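# Insert matching loose relay into the rack's empty pocket

## Task

Locate the loose relay (a small transparent box with a colored button on its top) whose button color is the same as the two relays already seated in the black rack. Place it in the rack's one empty pocket with the button facing up, and press it fully down. The relay must stay seated on its own once the robot lets go. Neither of the two rack relays may end up raised or outside the rack. Nothing may be knocked or placed off the table.

## Robot and tools

ROBOT. One arm with six joints and a two-finger gripper. The fingers point along the gripper's +z axis and close along its y axis. A flat block sticks out about 9 cm toward the gripper's +x side and turns with the hand, so keep it clear of the rack. The reported hand point sits midway between the closed pads. Closed fingertips reach about 19 mm past it, open ones about 6 mm. Closing pushes the tips roughly 13 mm farther out, so leave that gap above the table.

FRAMES. Results report poses in the scene frame. Its origin is on the table top under the arm base, +z is up, and +y is to the left when facing along +x. Positions are in metres and orientation is a quaternion (w,x,y,z). Motion commands are not in this frame: they are offsets in the gripper's own axes.

THE ROW. Both motion tools use a row of 9 numbers, each between -1 and 1, in this order: dx, dy, dz, rx, ry, rz, position, force_limit, speed.
- dx, dy, dz shift the gripper relative to its pose at the start, along the gripper's own axes. 1.0 equals 0.6 m.
- rx, ry, rz form a single rotation vector in the gripper's axes. 1.0 equals 180 degrees. These six numbers are offsets, not absolute poses.
- position sets the finger opening. +1 is open (85 mm), about -0.8 is where the pads touch, and -1 closes until something blocks the fingers.
- force_limit sets pad force on a 40 mm object: about 20 N at -1, 128 N at 0, 235 N at +1.
- speed sets how fast the finger gap changes: about 20 mm/s at -1, 85 at 0, 150 at +1. Faster closing squeezes a bit harder.

execute_actions(actions). actions is a list of actions. Each action is a table of up to 15 rows, and each row runs for one 1/30 s step. If a table is short, its last row repeats until 15 steps are done. Every row is measured from the gripper's measured pose when that action began, not from the row before it. For the first action of a call, the start is the last pose a result reported. At each step the command is clipped to within 100 mm and 16 degrees of the current pose, so long motions need several actions. An empty list just returns the current state and images.

move(target, speed, stop_force, blocking). target is one row as above. Its offset is taken from the pose in the latest result that shows one. The finger values are sent at the start. The gripper follows a straight path toward the target, turning the shorter way.
- speed is in m/s, from 0.002 to 0.5, default 0.25. The turn rate is capped at twice that number in rad/s. A path lasts 0.5 to 10 s and is cut off at 10 s.
- stop_force is optional, from 14 to 160 N. It ends the path when the wrist sensor feels that much added resistance along the direction of travel; the hand then backs off slightly and holds. With it you may aim past the contact, but only at very low speed. Do not rely on it for moves that rotate the hand. Leave it out when moving away from something you are pressing on. It is not allowed in the first 0.2 s of a scene, and it cannot be combined with blocking=false.
- blocking=false returns after 0.5 s while the arm keeps going. Check on it with wait(0), or end it with stop, before sending anything else.
The move line reports how it ended: done, off_target, moving, held, fault, or contact (stop_force triggered). It also lists which limits acted (paced means the pose was clipped; held means steps were blocked), plus the distance left to the target.

wait(seconds), 0 to 10: lets time pass while the last command holds; it returns early if a running move ends. stop(): brakes a running move, though the fingers keep moving. zoom_image(camera, region): region is [x0,y0,x1,y1] in pixels, at most 504x504, and camera is cam_head_left (896x504), cam_head_right (896x504) or cam_wrist (504x504, fisheye). finished_scene(scene): pass the scene number to end it. Only do this once the relay sits in the pocket without being held.

RESULTS. The state line gives pose, velocities and a 'Hand target'. 'pose unreachable' means the clearance check changed or blocked the command. HELD marks steps that were held back. Wrist force and torque are read along the gripper's axes; they include offset (up to ~10 N) and noise, and saturate near 200 N. object_status: 0 moving, 1 blocked while opening, 2 blocked while closing (a grip), 3 reached the commanded position or pads met. position_measured is in counts: 3 is open, 78 about 60 mm, 130 about 40 mm, 180 about 20 mm, 230 pads touching. To grip, send -1 and confirm status 2. To change force or speed on closed fingers, change position by at least 0.01. Camera calibration is provided for locating objects, but it may be a few mm or degrees off.

CAUTIONS. The arm is stiff and lags about 0.17 s behind commands. Pushing even slightly past a firm contact can trip a fault: 150 N of outside force, or joint torque at its limit, stops the arm for 10 s. Wrist joints can carry only about 95 N m. Approach the relay and the pocket slowly, and seat it with a gentle, force-limited press. Keep clear of the two seated relays so you do not lift or bump them. Avoid drops, slams and knocking anything off the table. Brief tugs on held parts or pushes on loose ones may occur. Long holds under load heat the motors; a MOTOR HOT line warns at 70 °C, and at 85 °C the brakes lock.

Each tool is called after ">>>" in YAML: its name, and indented under it one key for each argument.

## Session

>>> execute_actions:
  actions: []

Scene clock: 0.00 s.
end_effector_position=(+0.5591, +0.0763, +0.1541) position_measured=3 object_status=3 end_effector_quat_wxyz=(-0.499, +0.664, -0.486, -0.270) end_effector_velocity=(-0.000, +0.000, -0.000) end_effector_angular_velocity=(+0.000, -0.001, -0.000)
Joint positions: [-0.736 -0.55   2.295 -1.089 -0.708  2.287]
Joint velocities: [ 0.     0.     0.     0.     0.    -0.001]
Wrist force (N, on the end effector, along its own x y z axes, offset not removed): no reading
Wrist torque (N m, same axes, about the end effector's origin, offset not removed): no reading
Hand target: +0.559, +0.076, +0.154; -0.499, +0.664, -0.486, -0.270
camera_calibration (this result's frames):
cam_wrist: T_world_to_cam=[[-0.918717, -0.0627646, -0.389897, 0.569273], [-0.394883, 0.158942, 0.904878, 0.104547], [0.00517681, 0.985291, -0.170807, 0.0943128], [0, 0, 0, 1]] pos_world=[0.563796, -0.0738124, 0.143465]

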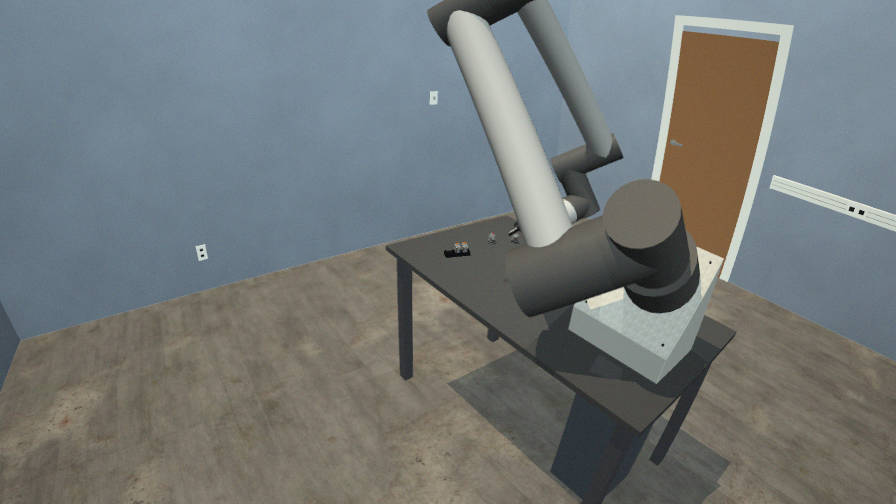

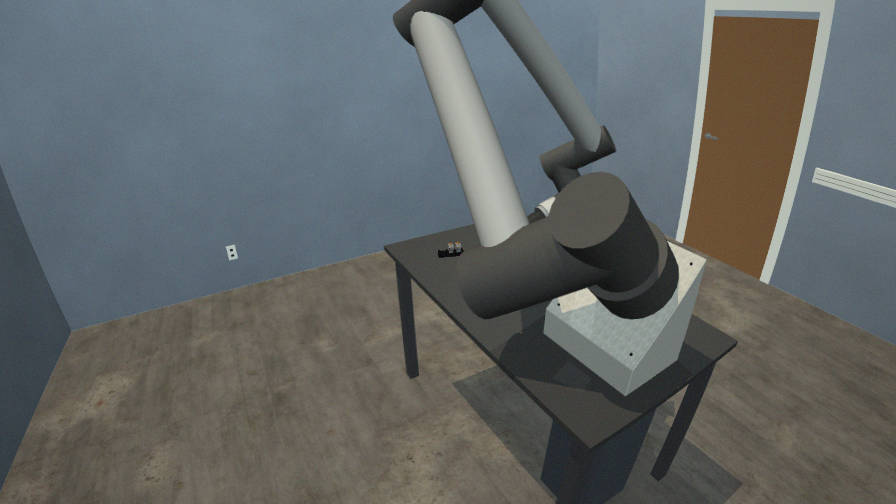

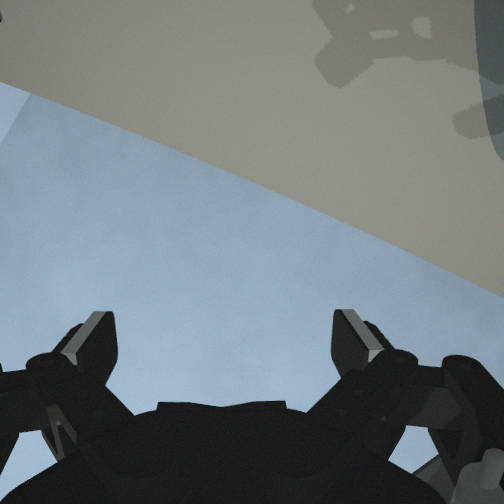

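>>> move:
  target: [-0.046,-0.481,-0.17,-0.359,0.194,-0.35,1,-0.5,0]
  speed: 0.4

Scene clock: 6.57 s.
end_effector_position=(+0.7997, +0.0002, +0.3295) position_measured=3 object_status=3 end_effector_quat_wxyz=(-0.000, +1.000, -0.001, -0.000) end_effector_velocity=(+0.002, -0.001, +0.001) end_effector_angular_velocity=(-0.011, -0.006, +0.008)
Joint positions: [-0.592 -1.141  2.23  -2.144 -0.956  2.384]
Joint velocities: [ 0.001 -0.003  0.003 -0.016 -0.003  0.001]
Wrist force (N, on the end effector, along its own x y z axes, offset not removed): [1.3 -5.6 1.1]
Wrist torque (N m, same axes, about the end effector's origin, offset not removed): [-0.54 0.12 -0.35]
Hand target: +0.800, +0.000, +0.330; +0.000, +1.000, -0.000, +0.000
Off the commanded pose: 0.000 m, 0 deg.
move: done
camera_calibration (this result's frames):
cam_wrist: T_world_to_cam=[[0.00101067, -0.999347, 0.0361063, -0.0218005], [-0.974237, 0.00715887, 0.225413, 0.740147], [-0.225524, -0.035404, -0.973594, 0.647252], [0, 0, 0, 1]] pos_world=[0.867072, -0.00416956, 0.464109]

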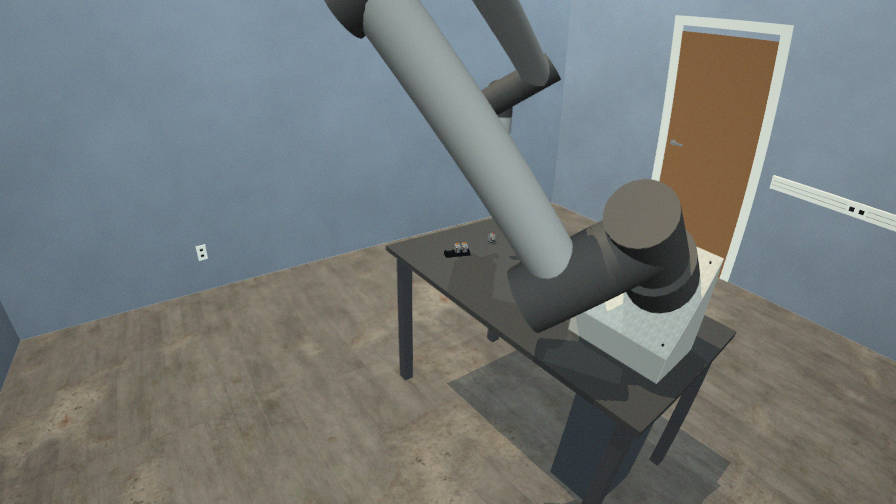

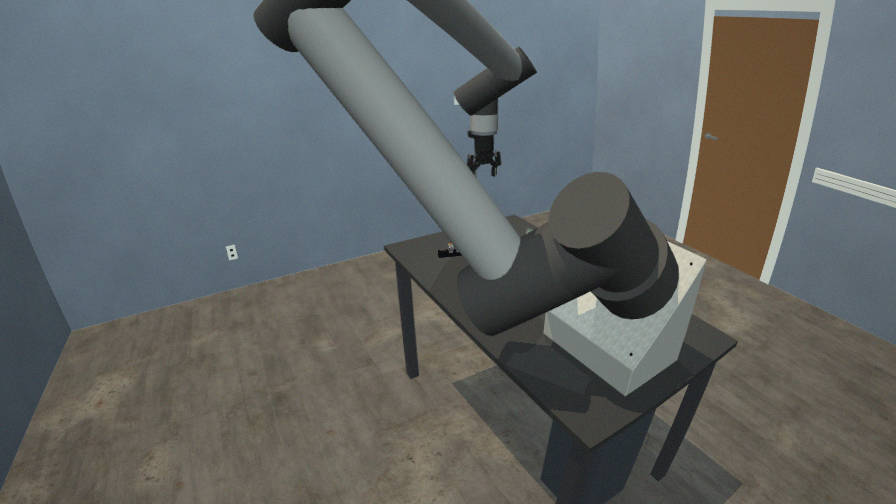

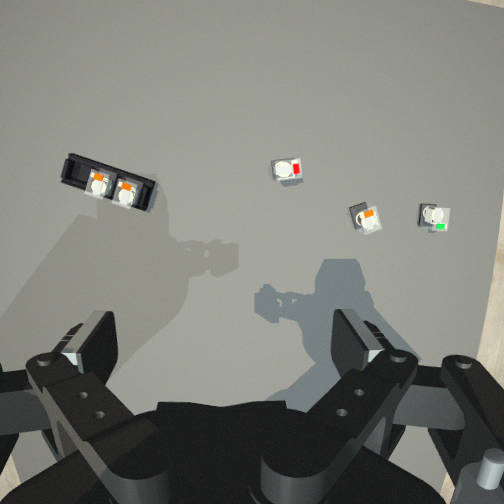

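>>> move:
  target: [0.01,0.267,0.333,0,0,0.39,0.4,-0.5,0]
  speed: 0.35

Scene clock: 12.80 s.
end_effector_position=(+0.8056, -0.1597, +0.1299) position_measured=78 object_status=3 end_effector_quat_wxyz=(-0.000, +0.818, -0.575, -0.000) end_effector_velocity=(+0.000, -0.002, -0.002) end_effector_angular_velocity=(-0.003, -0.002, -0.014)
Joint positions: [-0.564 -0.779  2.247 -2.54  -0.942  3.638]
Joint velocities: [ 0.001  0.003  0.001 -0.01  -0.001  0.018]
Wrist force (N, on the end effector, along its own x y z axes, offset not removed): [1.7 -7.0 -3.5]
Wrist torque (N m, same axes, about the end effector's origin, offset not removed): [-0.71 -0.06 -0.41]
Hand target: +0.805, -0.160, +0.130; -0.000, +0.818, -0.575, -0.000
Off the commanded pose: 0.000 m, 0 deg.
move: done
camera_calibration (this result's frames):
cam_wrist: T_world_to_cam=[[-0.939286, -0.341204, 0.0363565, 0.688186], [-0.32486, 0.918372, 0.22596, 0.414344], [-0.110487, 0.20043, -0.973458, 0.393517], [0, 0, 0, 1]] pos_world=[0.824486, -0.224583, 0.264427]

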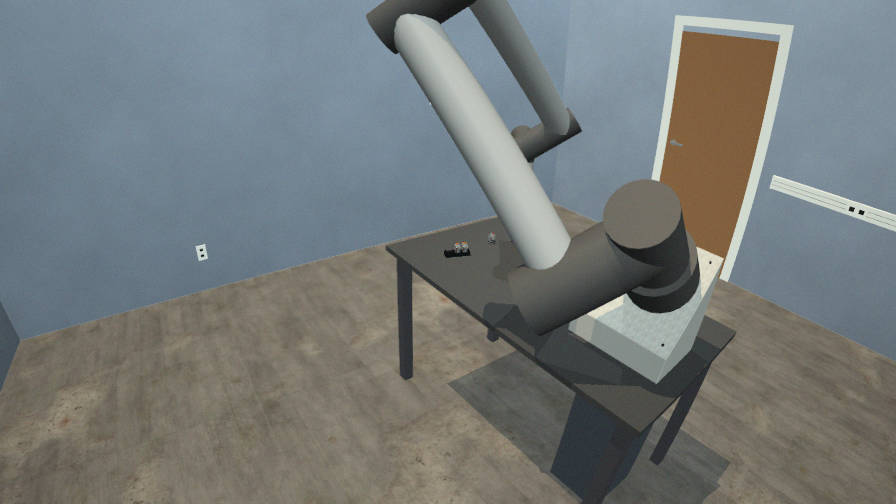

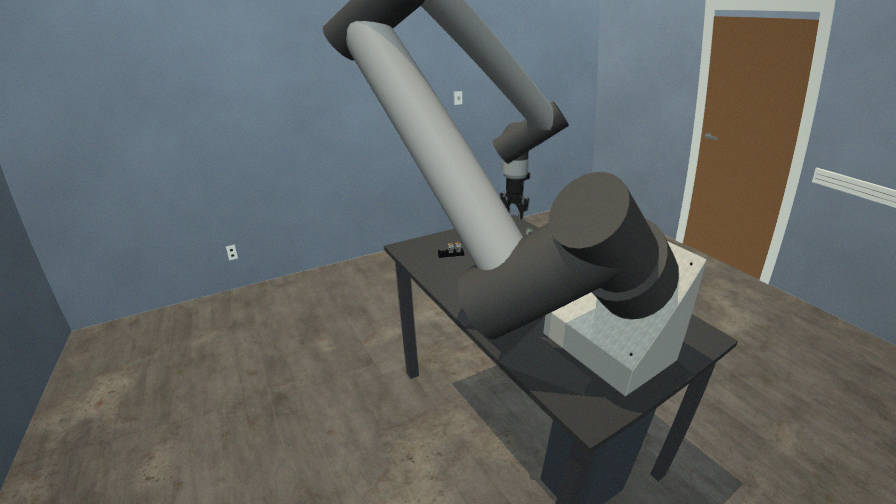

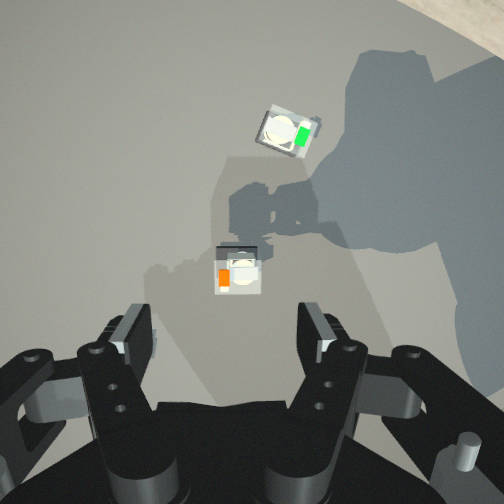

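>>> move:
  target: [0.004,0.011,0.147,0,0,0,0.4,-0.5,0]
  speed: 0.1

Scene clock: 15.57 s.
end_effector_position=(+0.8002, -0.1641, +0.0420) position_measured=78 object_status=3 end_effector_quat_wxyz=(-0.000, +0.818, -0.575, -0.000) end_effector_velocity=(+0.000, -0.000, -0.002) end_effector_angular_velocity=(-0.001, -0.001, +0.001)
Joint positions: [-0.506 -0.675  2.261 -2.697 -0.915  3.702]
Joint velocities: [ 0.002  0.003  0.    -0.005  0.001  0.002]
Wrist force (N, on the end effector, along its own x y z axes, offset not removed): [3.4 -5.2 -0.4]
Wrist torque (N m, same axes, about the end effector's origin, offset not removed): [-0.35 -0.29 -0.30]
Hand target: +0.800, -0.164, +0.042; -0.000, +0.818, -0.575, -0.000
Off the commanded pose: 0.000 m, 0 deg.
move: done
camera_calibration (this result's frames):
cam_wrist: T_world_to_cam=[[-0.939283, -0.341209, 0.036376, 0.684806], [-0.324865, 0.918377, 0.225934, 0.436492], [-0.110497, 0.200399, -0.973463, 0.308243], [0, 0, 0, 1]] pos_world=[0.819088, -0.228974, 0.176535]

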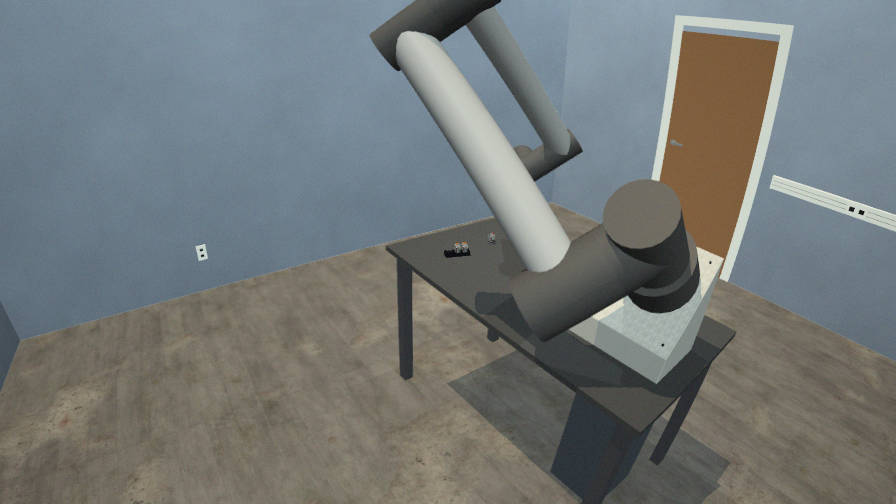

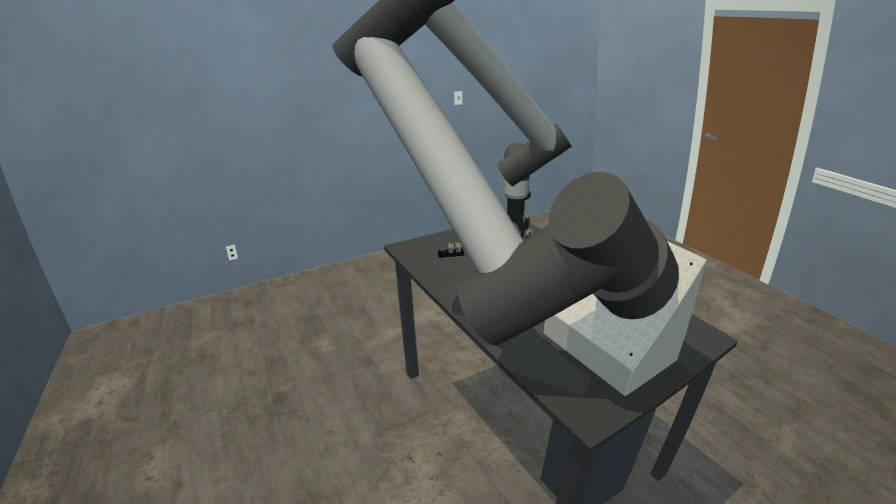

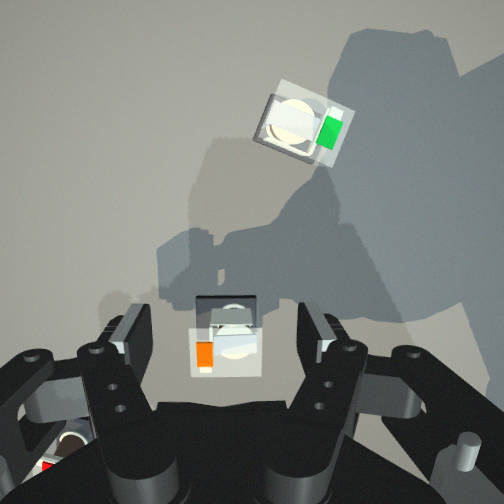

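>>> move:
  target: [-0.005,0,0,0,0,0,0.4,-0.5,0]
  speed: 0.02

>>> move:
  target: [0,0,0,0,0,0,-1,-0.5,-0.3]

>>> move:
  target: [0,0,-0.12,0,0,0,-1,-0.5,-0.3]
  speed: 0.15

>>> move:
  target: [-0.496,-0.29,-0.022,0,0,0.215,-1,-0.5,-0.3]
  speed: 0.3

>>> zoom_image:
  camera: "cam_wrist"
  region: [110,110,360,360]

Scene clock: 20.57 s.
end_effector_position=(+0.7992, -0.1614, +0.0419) position_measured=78 object_status=3 end_effector_quat_wxyz=(-0.000, +0.818, -0.575, -0.000) end_effector_velocity=(-0.000, +0.001, +0.000) end_effector_angular_velocity=(-0.001, -0.000, +0.001)
Joint positions: [-0.504 -0.677  2.264 -2.698 -0.915  3.704]
Joint velocities: [ 0.001 -0.002  0.001 -0.001  0.     0.001]
Wrist force (N, on the end effector, along its own x y z axes, offset not removed): [1.5 -6.8 1.3]
Wrist torque (N m, same axes, about the end effector's origin, offset not removed): [-0.53 -0.06 -0.20]
Hand target: +0.799, -0.161, +0.042; -0.000, +0.818, -0.575, -0.000
Off the commanded pose: 0.000 m, 0 deg.
move: done
camera_calibration (this result's frames):
cam_wrist: T_world_to_cam=[[-0.939297, -0.341168, 0.0364073, 0.684792], [-0.324813, 0.918384, 0.225981, 0.433724], [-0.110533, 0.200438, -0.973451, 0.307578], [0, 0, 0, 1]] pos_world=[0.8181, -0.226346, 0.176468]

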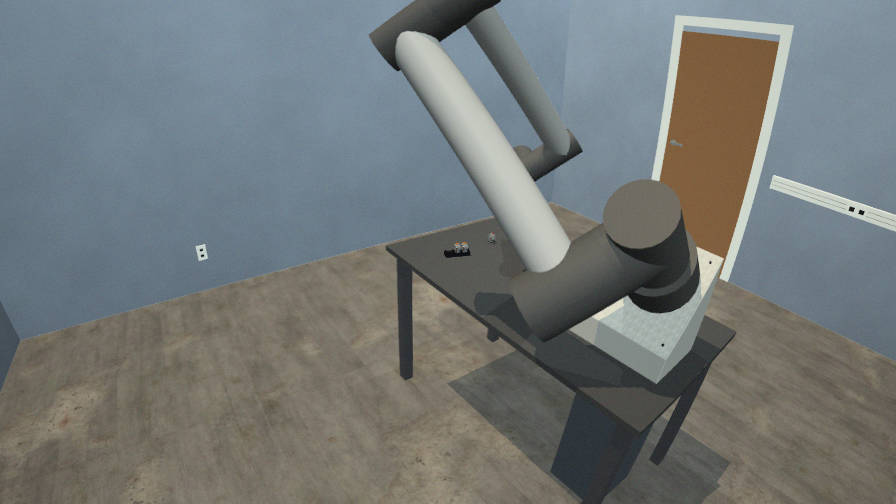

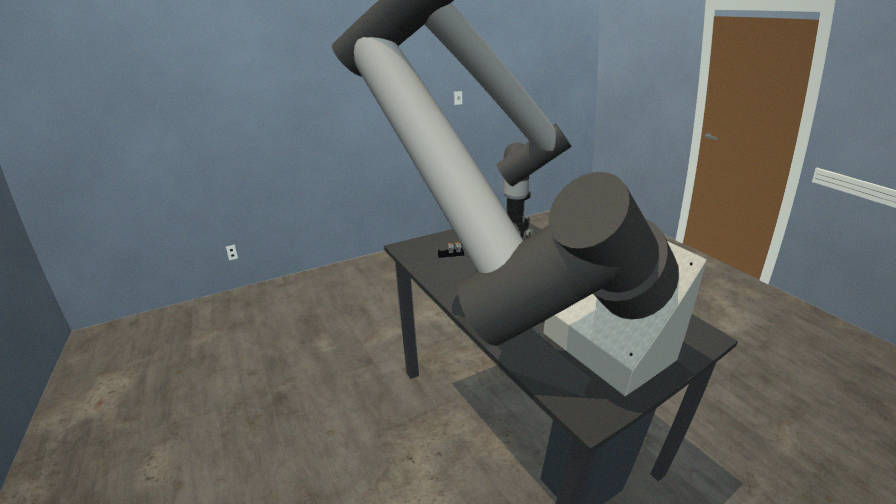

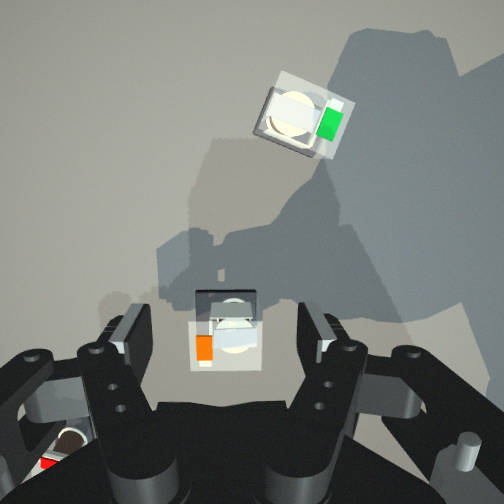

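Scene clock: 21.33 s.
end_effector_position=(+0.7992, -0.1614, +0.0419) position_measured=165 object_status=0 end_effector_quat_wxyz=(-0.000, +0.818, -0.575, -0.000) end_effector_velocity=(-0.000, -0.000, -0.000) end_effector_angular_velocity=(+0.000, +0.001, -0.001)
Joint positions: [-0.504 -0.677  2.264 -2.698 -0.915  3.704]
Joint velocities: [-0.     0.    -0.     0.001 -0.     0.   ]
Wrist force (N, on the end effector, along its own x y z axes, offset not removed): [2.4 -1.4 -23.3]
Wrist torque (N m, same axes, about the end effector's origin, offset not removed): [-0.44 -0.71 -0.30]
Hand target: +0.799, -0.161, +0.042; -0.000, +0.818, -0.575, -0.000
Off the commanded pose: 0.000 m, 0 deg.
move: done
camera_calibration (this result's frames):
cam_wrist: T_world_to_cam=[[-0.939289, -0.341193, 0.0363884, 0.684794], [-0.324844, 0.91838, 0.225952, 0.433704], [-0.110512, 0.200414, -0.973458, 0.307562], [0, 0, 0, 1]] pos_world=[0.818095, -0.226298, 0.176484]

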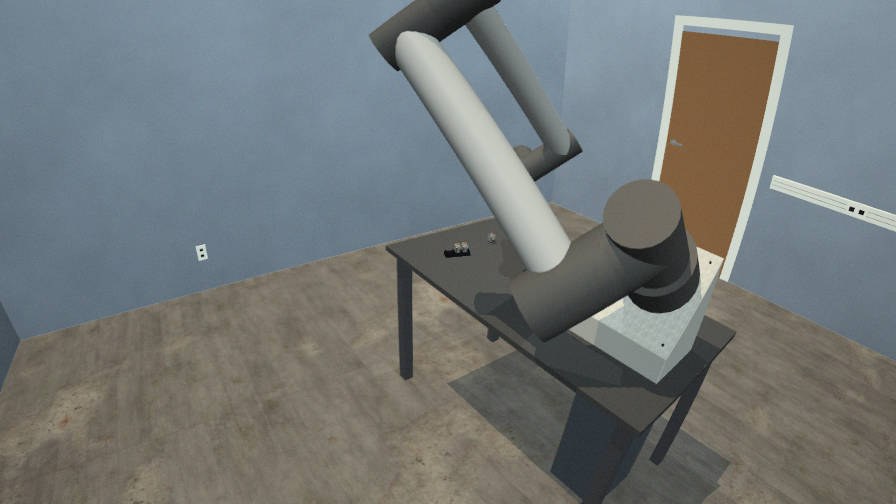

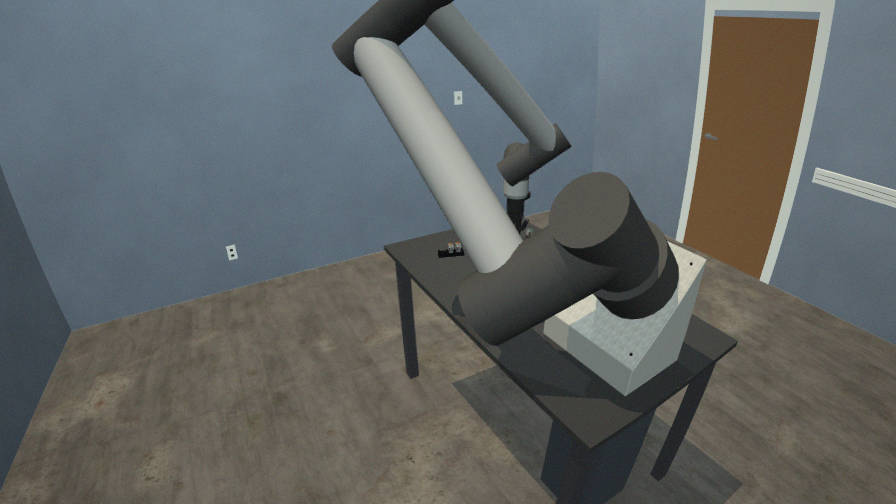

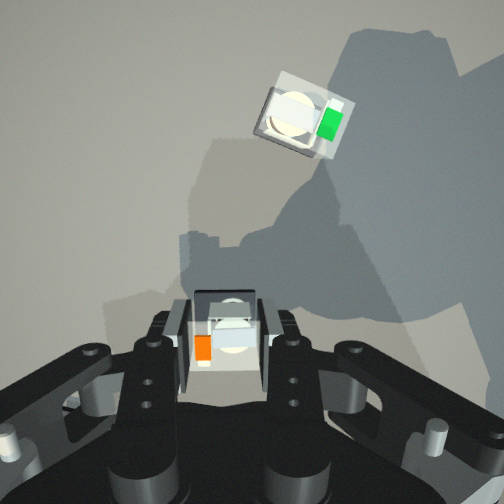

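Scene clock: 22.40 s.
end_effector_position=(+0.7992, -0.1615, +0.1136) position_measured=165 object_status=2 end_effector_quat_wxyz=(-0.000, +0.818, -0.575, -0.000) end_effector_velocity=(+0.000, -0.000, +0.003) end_effector_angular_velocity=(+0.000, +0.000, +0.001)
Joint positions: [-0.557 -0.76   2.257 -2.573 -0.939  3.645]
Joint velocities: [-0.002 -0.003 -0.001  0.005 -0.001 -0.003]
Wrist force (N, on the end effector, along its own x y z axes, offset not removed): [0.6 -7.8 1.1]
Wrist torque (N m, same axes, about the end effector's origin, offset not removed): [-0.89 0.11 -0.25]
Hand target: +0.799, -0.161, +0.114; -0.000, +0.818, -0.575, -0.000
Off the commanded pose: 0.000 m, 0 deg.
move: done
camera_calibration (this result's frames):
cam_wrist: T_world_to_cam=[[-0.939295, -0.341177, 0.0363647, 0.682179], [-0.324831, 0.918379, 0.225975, 0.417556], [-0.110494, 0.200445, -0.973454, 0.377339], [0, 0, 0, 1]] pos_world=[0.818096, -0.226366, 0.248158]

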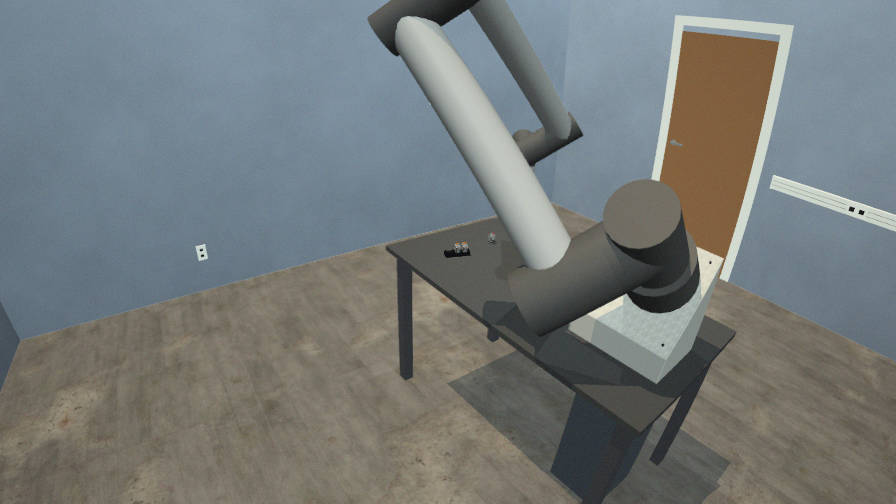

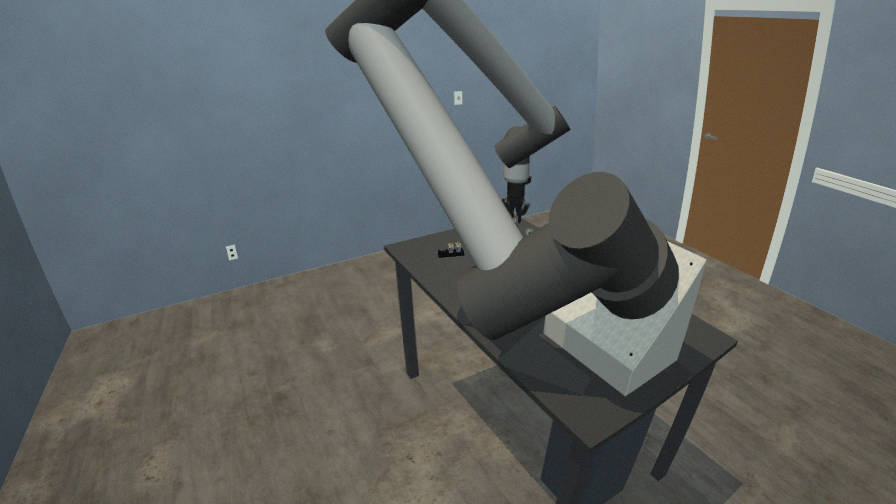

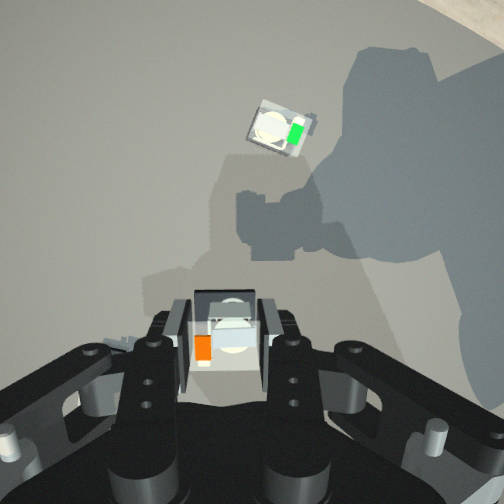

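Scene clock: 24.27 s.
end_effector_position=(+0.8618, +0.1770, +0.1271) position_measured=165 object_status=2 end_effector_quat_wxyz=(+0.000, -0.582, +0.813, +0.000) end_effector_velocity=(+0.001, +0.003, +0.000) end_effector_angular_velocity=(-0.002, -0.002, -0.005)
Joint positions: [-0.27  -1.07   2.253 -2.478 -0.83   4.664]
Joint velocities: [ 0.003 -0.003 -0.    -0.002 -0.001  0.01 ]
Wrist force (N, on the end effector, along its own x y z axes, offset not removed): [-1.6 -4.8 1.1]
Wrist torque (N m, same axes, about the end effector's origin, offset not removed): [-0.23 0.46 -0.28]
Hand target: +0.862, +0.177, +0.127; +0.000, -0.582, +0.813, +0.000
Off the commanded pose: 0.000 m, 0 deg.
move: done
camera_calibration (this result's frames):
cam_wrist: T_world_to_cam=[[-0.946581, 0.320358, 0.0368201, 0.745144], [0.320163, 0.920042, 0.225872, -0.432182], [0.0384839, 0.225594, -0.973461, 0.196715], [0, 0, 0, 1]] pos_world=[0.836137, 0.114535, 0.261676]

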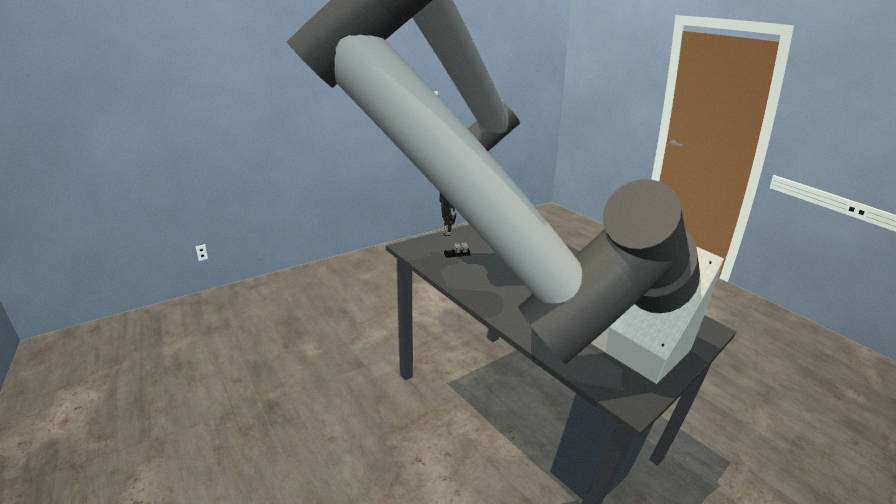

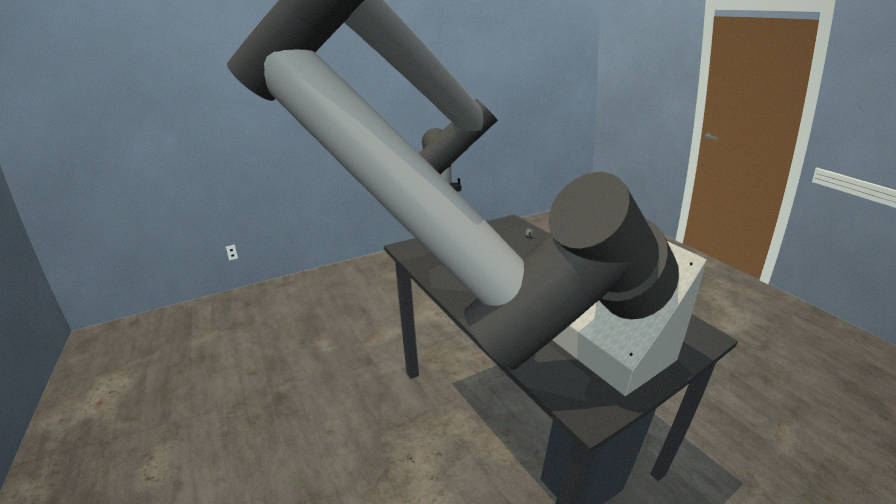

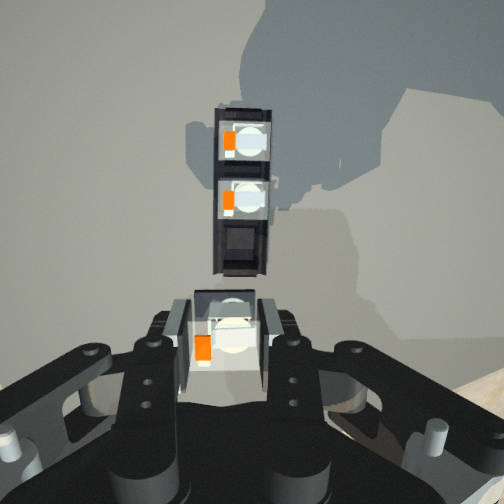

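Region (110, 110, 360, 360) of cam_wrist's 504x504 image, scaled by 2.016, with more detail than that image has.

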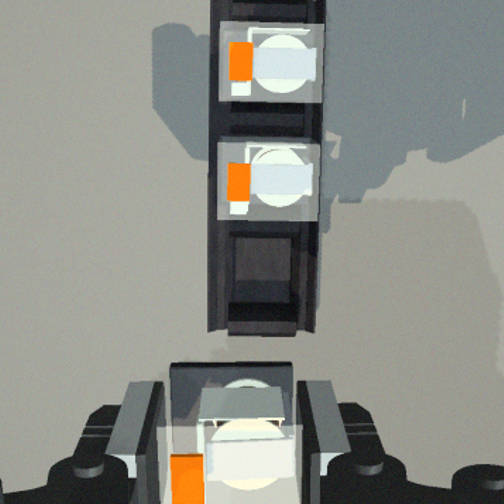

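>>> move:
  target: [0.021,0.0145,0.099,0,0,0.008,-1,-0.5,-0.3]
  speed: 0.08

>>> zoom_image:
  camera: "cam_wrist"
  region: [110,130,360,380]

Scene clock: 27.67 s.
end_effector_position=(+0.8496, +0.1680, +0.0680) position_measured=165 object_status=2 end_effector_quat_wxyz=(+0.000, -0.572, +0.820, +0.000) end_effector_velocity=(-0.000, -0.000, -0.003) end_effector_angular_velocity=(-0.000, -0.000, -0.000)
Joint positions: [-0.233 -1.002  2.281 -2.607 -0.82   4.738]
Joint velocities: [ 0.002  0.003  0.001 -0.006  0.     0.003]
Wrist force (N, on the end effector, along its own x y z axes, offset not removed): [3.5 -5.3 1.3]
Wrist torque (N m, same axes, about the end effector's origin, offset not removed): [-0.52 -0.43 -0.38]
Hand target: +0.850, +0.168, +0.068; +0.000, -0.572, +0.820, +0.000
Off the commanded pose: 0.000 m, 0 deg.
move: done
camera_calibration (this result's frames):
cam_wrist: T_world_to_cam=[[-0.938281, 0.343906, 0.0368493, 0.727584], [0.343055, 0.911761, 0.225843, -0.424681], [0.0440709, 0.224545, -0.973467, 0.137122], [0, 0, 0, 1]] pos_world=[0.822324, 0.106197, 0.202584]

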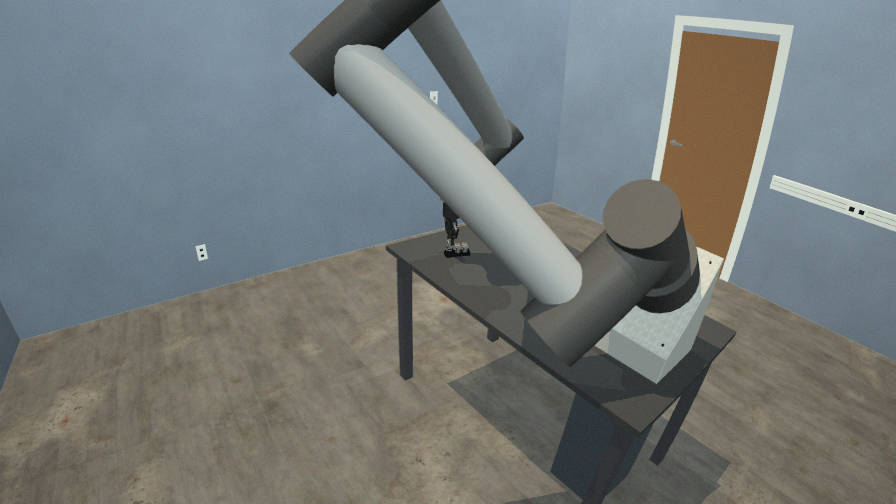

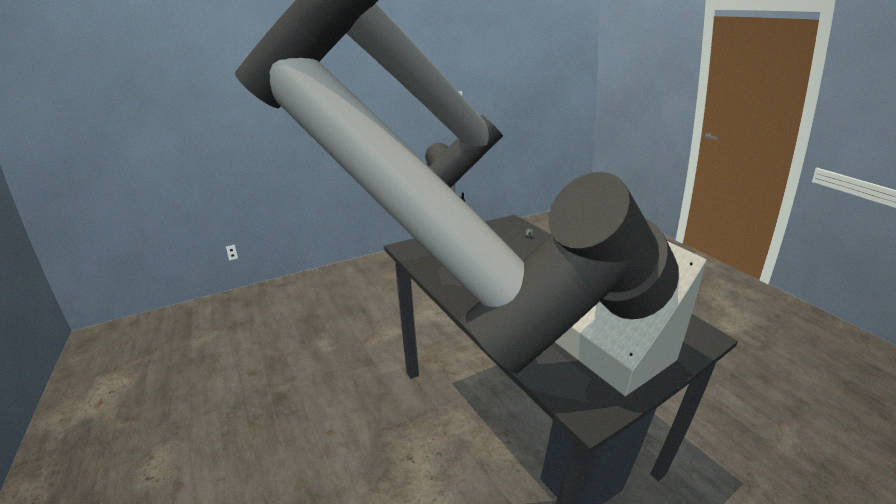

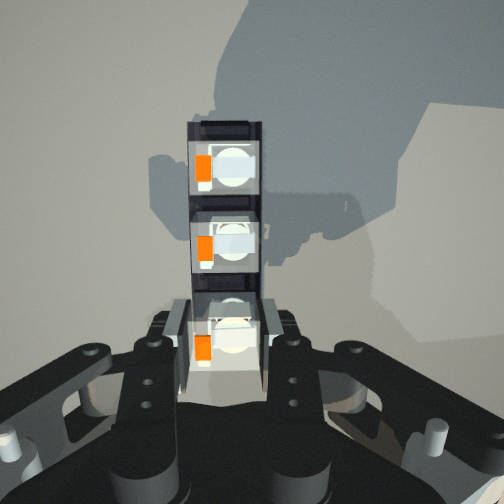

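Region (110, 130, 360, 380) of cam_wrist's 504x504 image, scaled by 2.016, with more detail than that image has.

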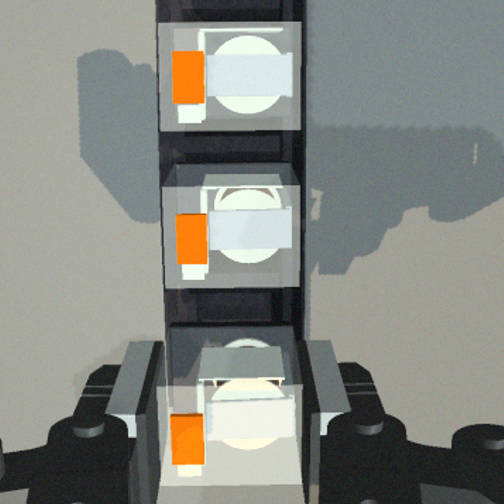

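Matches the earlier view.

>>> move:
  target: [0,0.0005,0.045,0,0,0,-1,-0.5,-0.3]
  speed: 0.006
  stop_force: 20

Scene clock: 32.93 s.
end_effector_position=(+0.8494, +0.1682, +0.0461) position_measured=165 object_status=2 end_effector_quat_wxyz=(+0.000, -0.572, +0.820, +0.000) end_effector_velocity=(-0.001, +0.000, +0.001) end_effector_angular_velocity=(+0.001, +0.001, -0.000)
Joint positions: [-0.215 -0.976  2.283 -2.652 -0.816  4.762]
Joint velocities: [-0.001 -0.002  0.     0.005 -0.    -0.003]
Wrist force (N, on the end effector, along its own x y z axes, offset not removed): [3.6 5.0 -45.7]
Wrist torque (N m, same axes, about the end effector's origin, offset not removed): [-0.96 0.21 -0.44]
Hand target: +0.849, +0.168, +0.046; +0.000, -0.572, +0.820, +0.000
Off the commanded pose: 0.005 m, 0 deg.
move: contact
camera_calibration (this result's frames):
cam_wrist: T_world_to_cam=[[-0.938328, 0.343804, 0.036604, 0.728298], [0.342899, 0.911809, 0.225887, -0.419658], [0.0442849, 0.224507, -0.973466, 0.115569], [0, 0, 0, 1]] pos_world=[0.822165, 0.10631, 0.180639]

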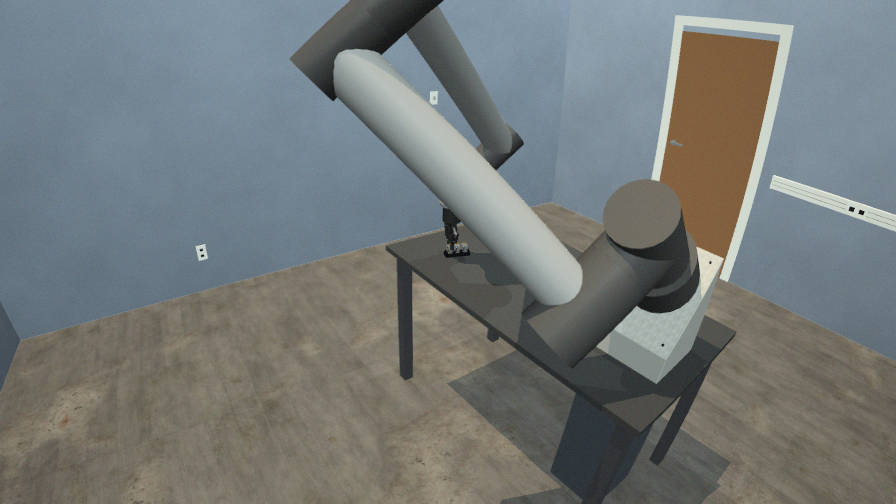

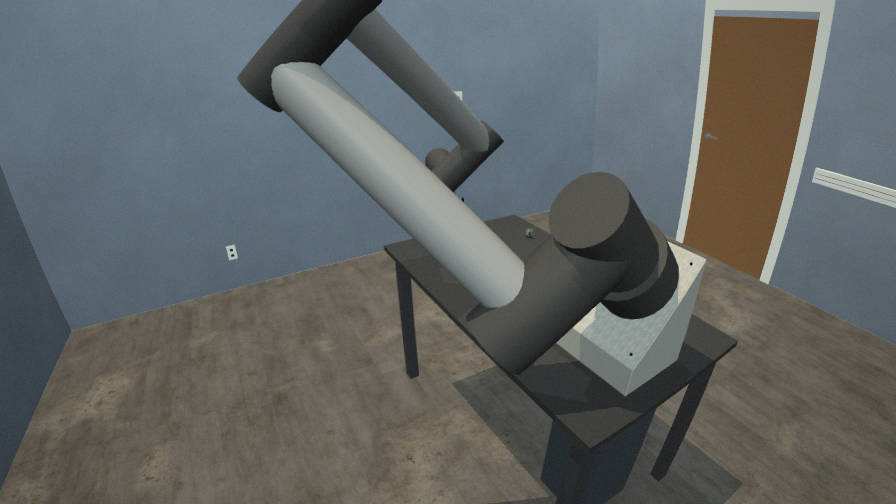

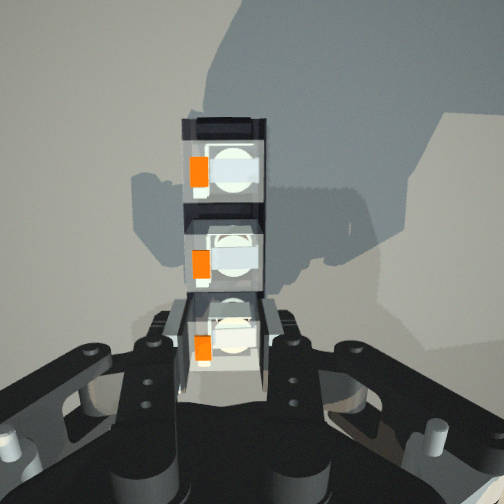

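>>> execute_actions:
  actions:
    - [[0,0,0,0,0,0,0.2,-0.5,0]]
    - [[0,0,-0.05,0,0,0,0.2,-0.5,0]]

>>> finished_scene:
  scene: 2

Scene clock: 35.37 s.
end_effector_position=(+0.8494, +0.1681, +0.0752) position_measured=104 object_status=3 end_effector_quat_wxyz=(+0.000, -0.572, +0.820, +0.000) end_effector_velocity=(-0.000, -0.000, +0.007) end_effector_angular_velocity=(-0.000, +0.001, +0.000)
Joint positions: [-0.239 -1.011  2.28  -2.593 -0.822  4.73 ]
Joint velocities: [-0.006 -0.008 -0.002  0.017 -0.002 -0.009]
Wrist force (N, on the end effector, along its own x y z axes, offset not removed): [2.5 -4.7 1.9]
Wrist torque (N m, same axes, about the end effector's origin, offset not removed): [-0.11 -0.33 -0.39]
Hand target: +0.849, +0.168, +0.076; +0.000, -0.572, +0.820, +0.000
Off the commanded pose: 0.001 m, 0 deg.
Step readings (end_effector_position; steps 1 to 15: 1st action; 16 to 30: 2nd action):
0: (+0.8493, +0.1681, +0.0463)
1: (+0.8493, +0.1681, +0.0463)
2: (+0.8493, +0.1681, +0.0463)
4: (+0.8493, +0.1681, +0.0463)
8: (+0.8493, +0.1682, +0.0462)
15: (+0.8494, +0.1682, +0.0461)
16: (+0.8495, +0.1682, +0.0463)
17: (+0.8498, +0.1680, +0.0497)
19: (+0.8498, +0.1680, +0.0596)
23: (+0.8495, +0.1681, +0.0704)
30: end_effector_position above
camera_calibration (this result's frames):
cam_wrist: T_world_to_cam=[[-0.938307, 0.343873, 0.0364791, 0.727179], [0.342938, 0.911792, 0.225896, -0.426232], [0.0444181, 0.22447, -0.973468, 0.143858], [0, 0, 0, 1]] pos_world=[0.822099, 0.106286, 0.209798]

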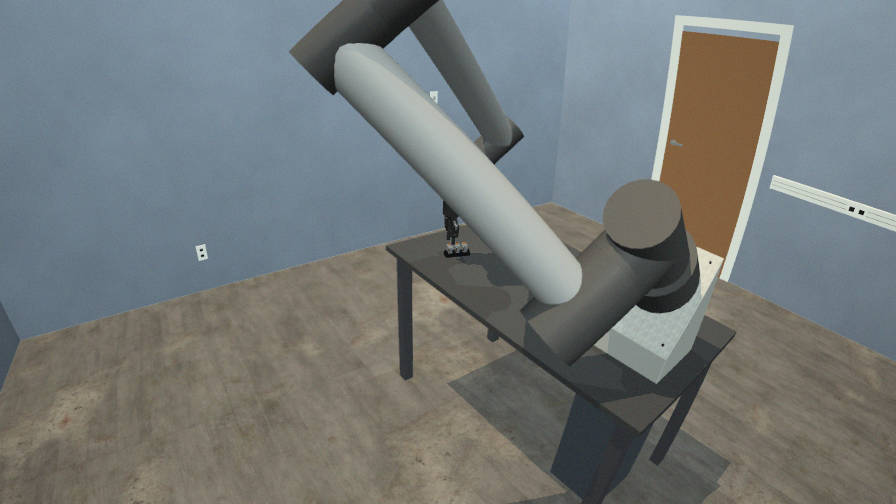

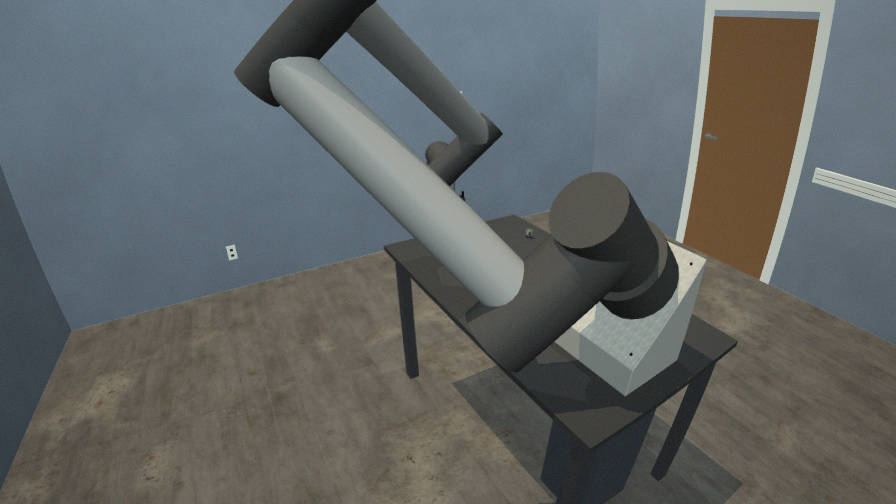

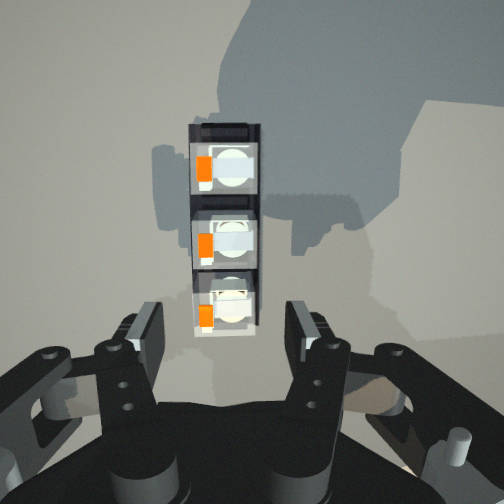

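The scene is finished: the task was done.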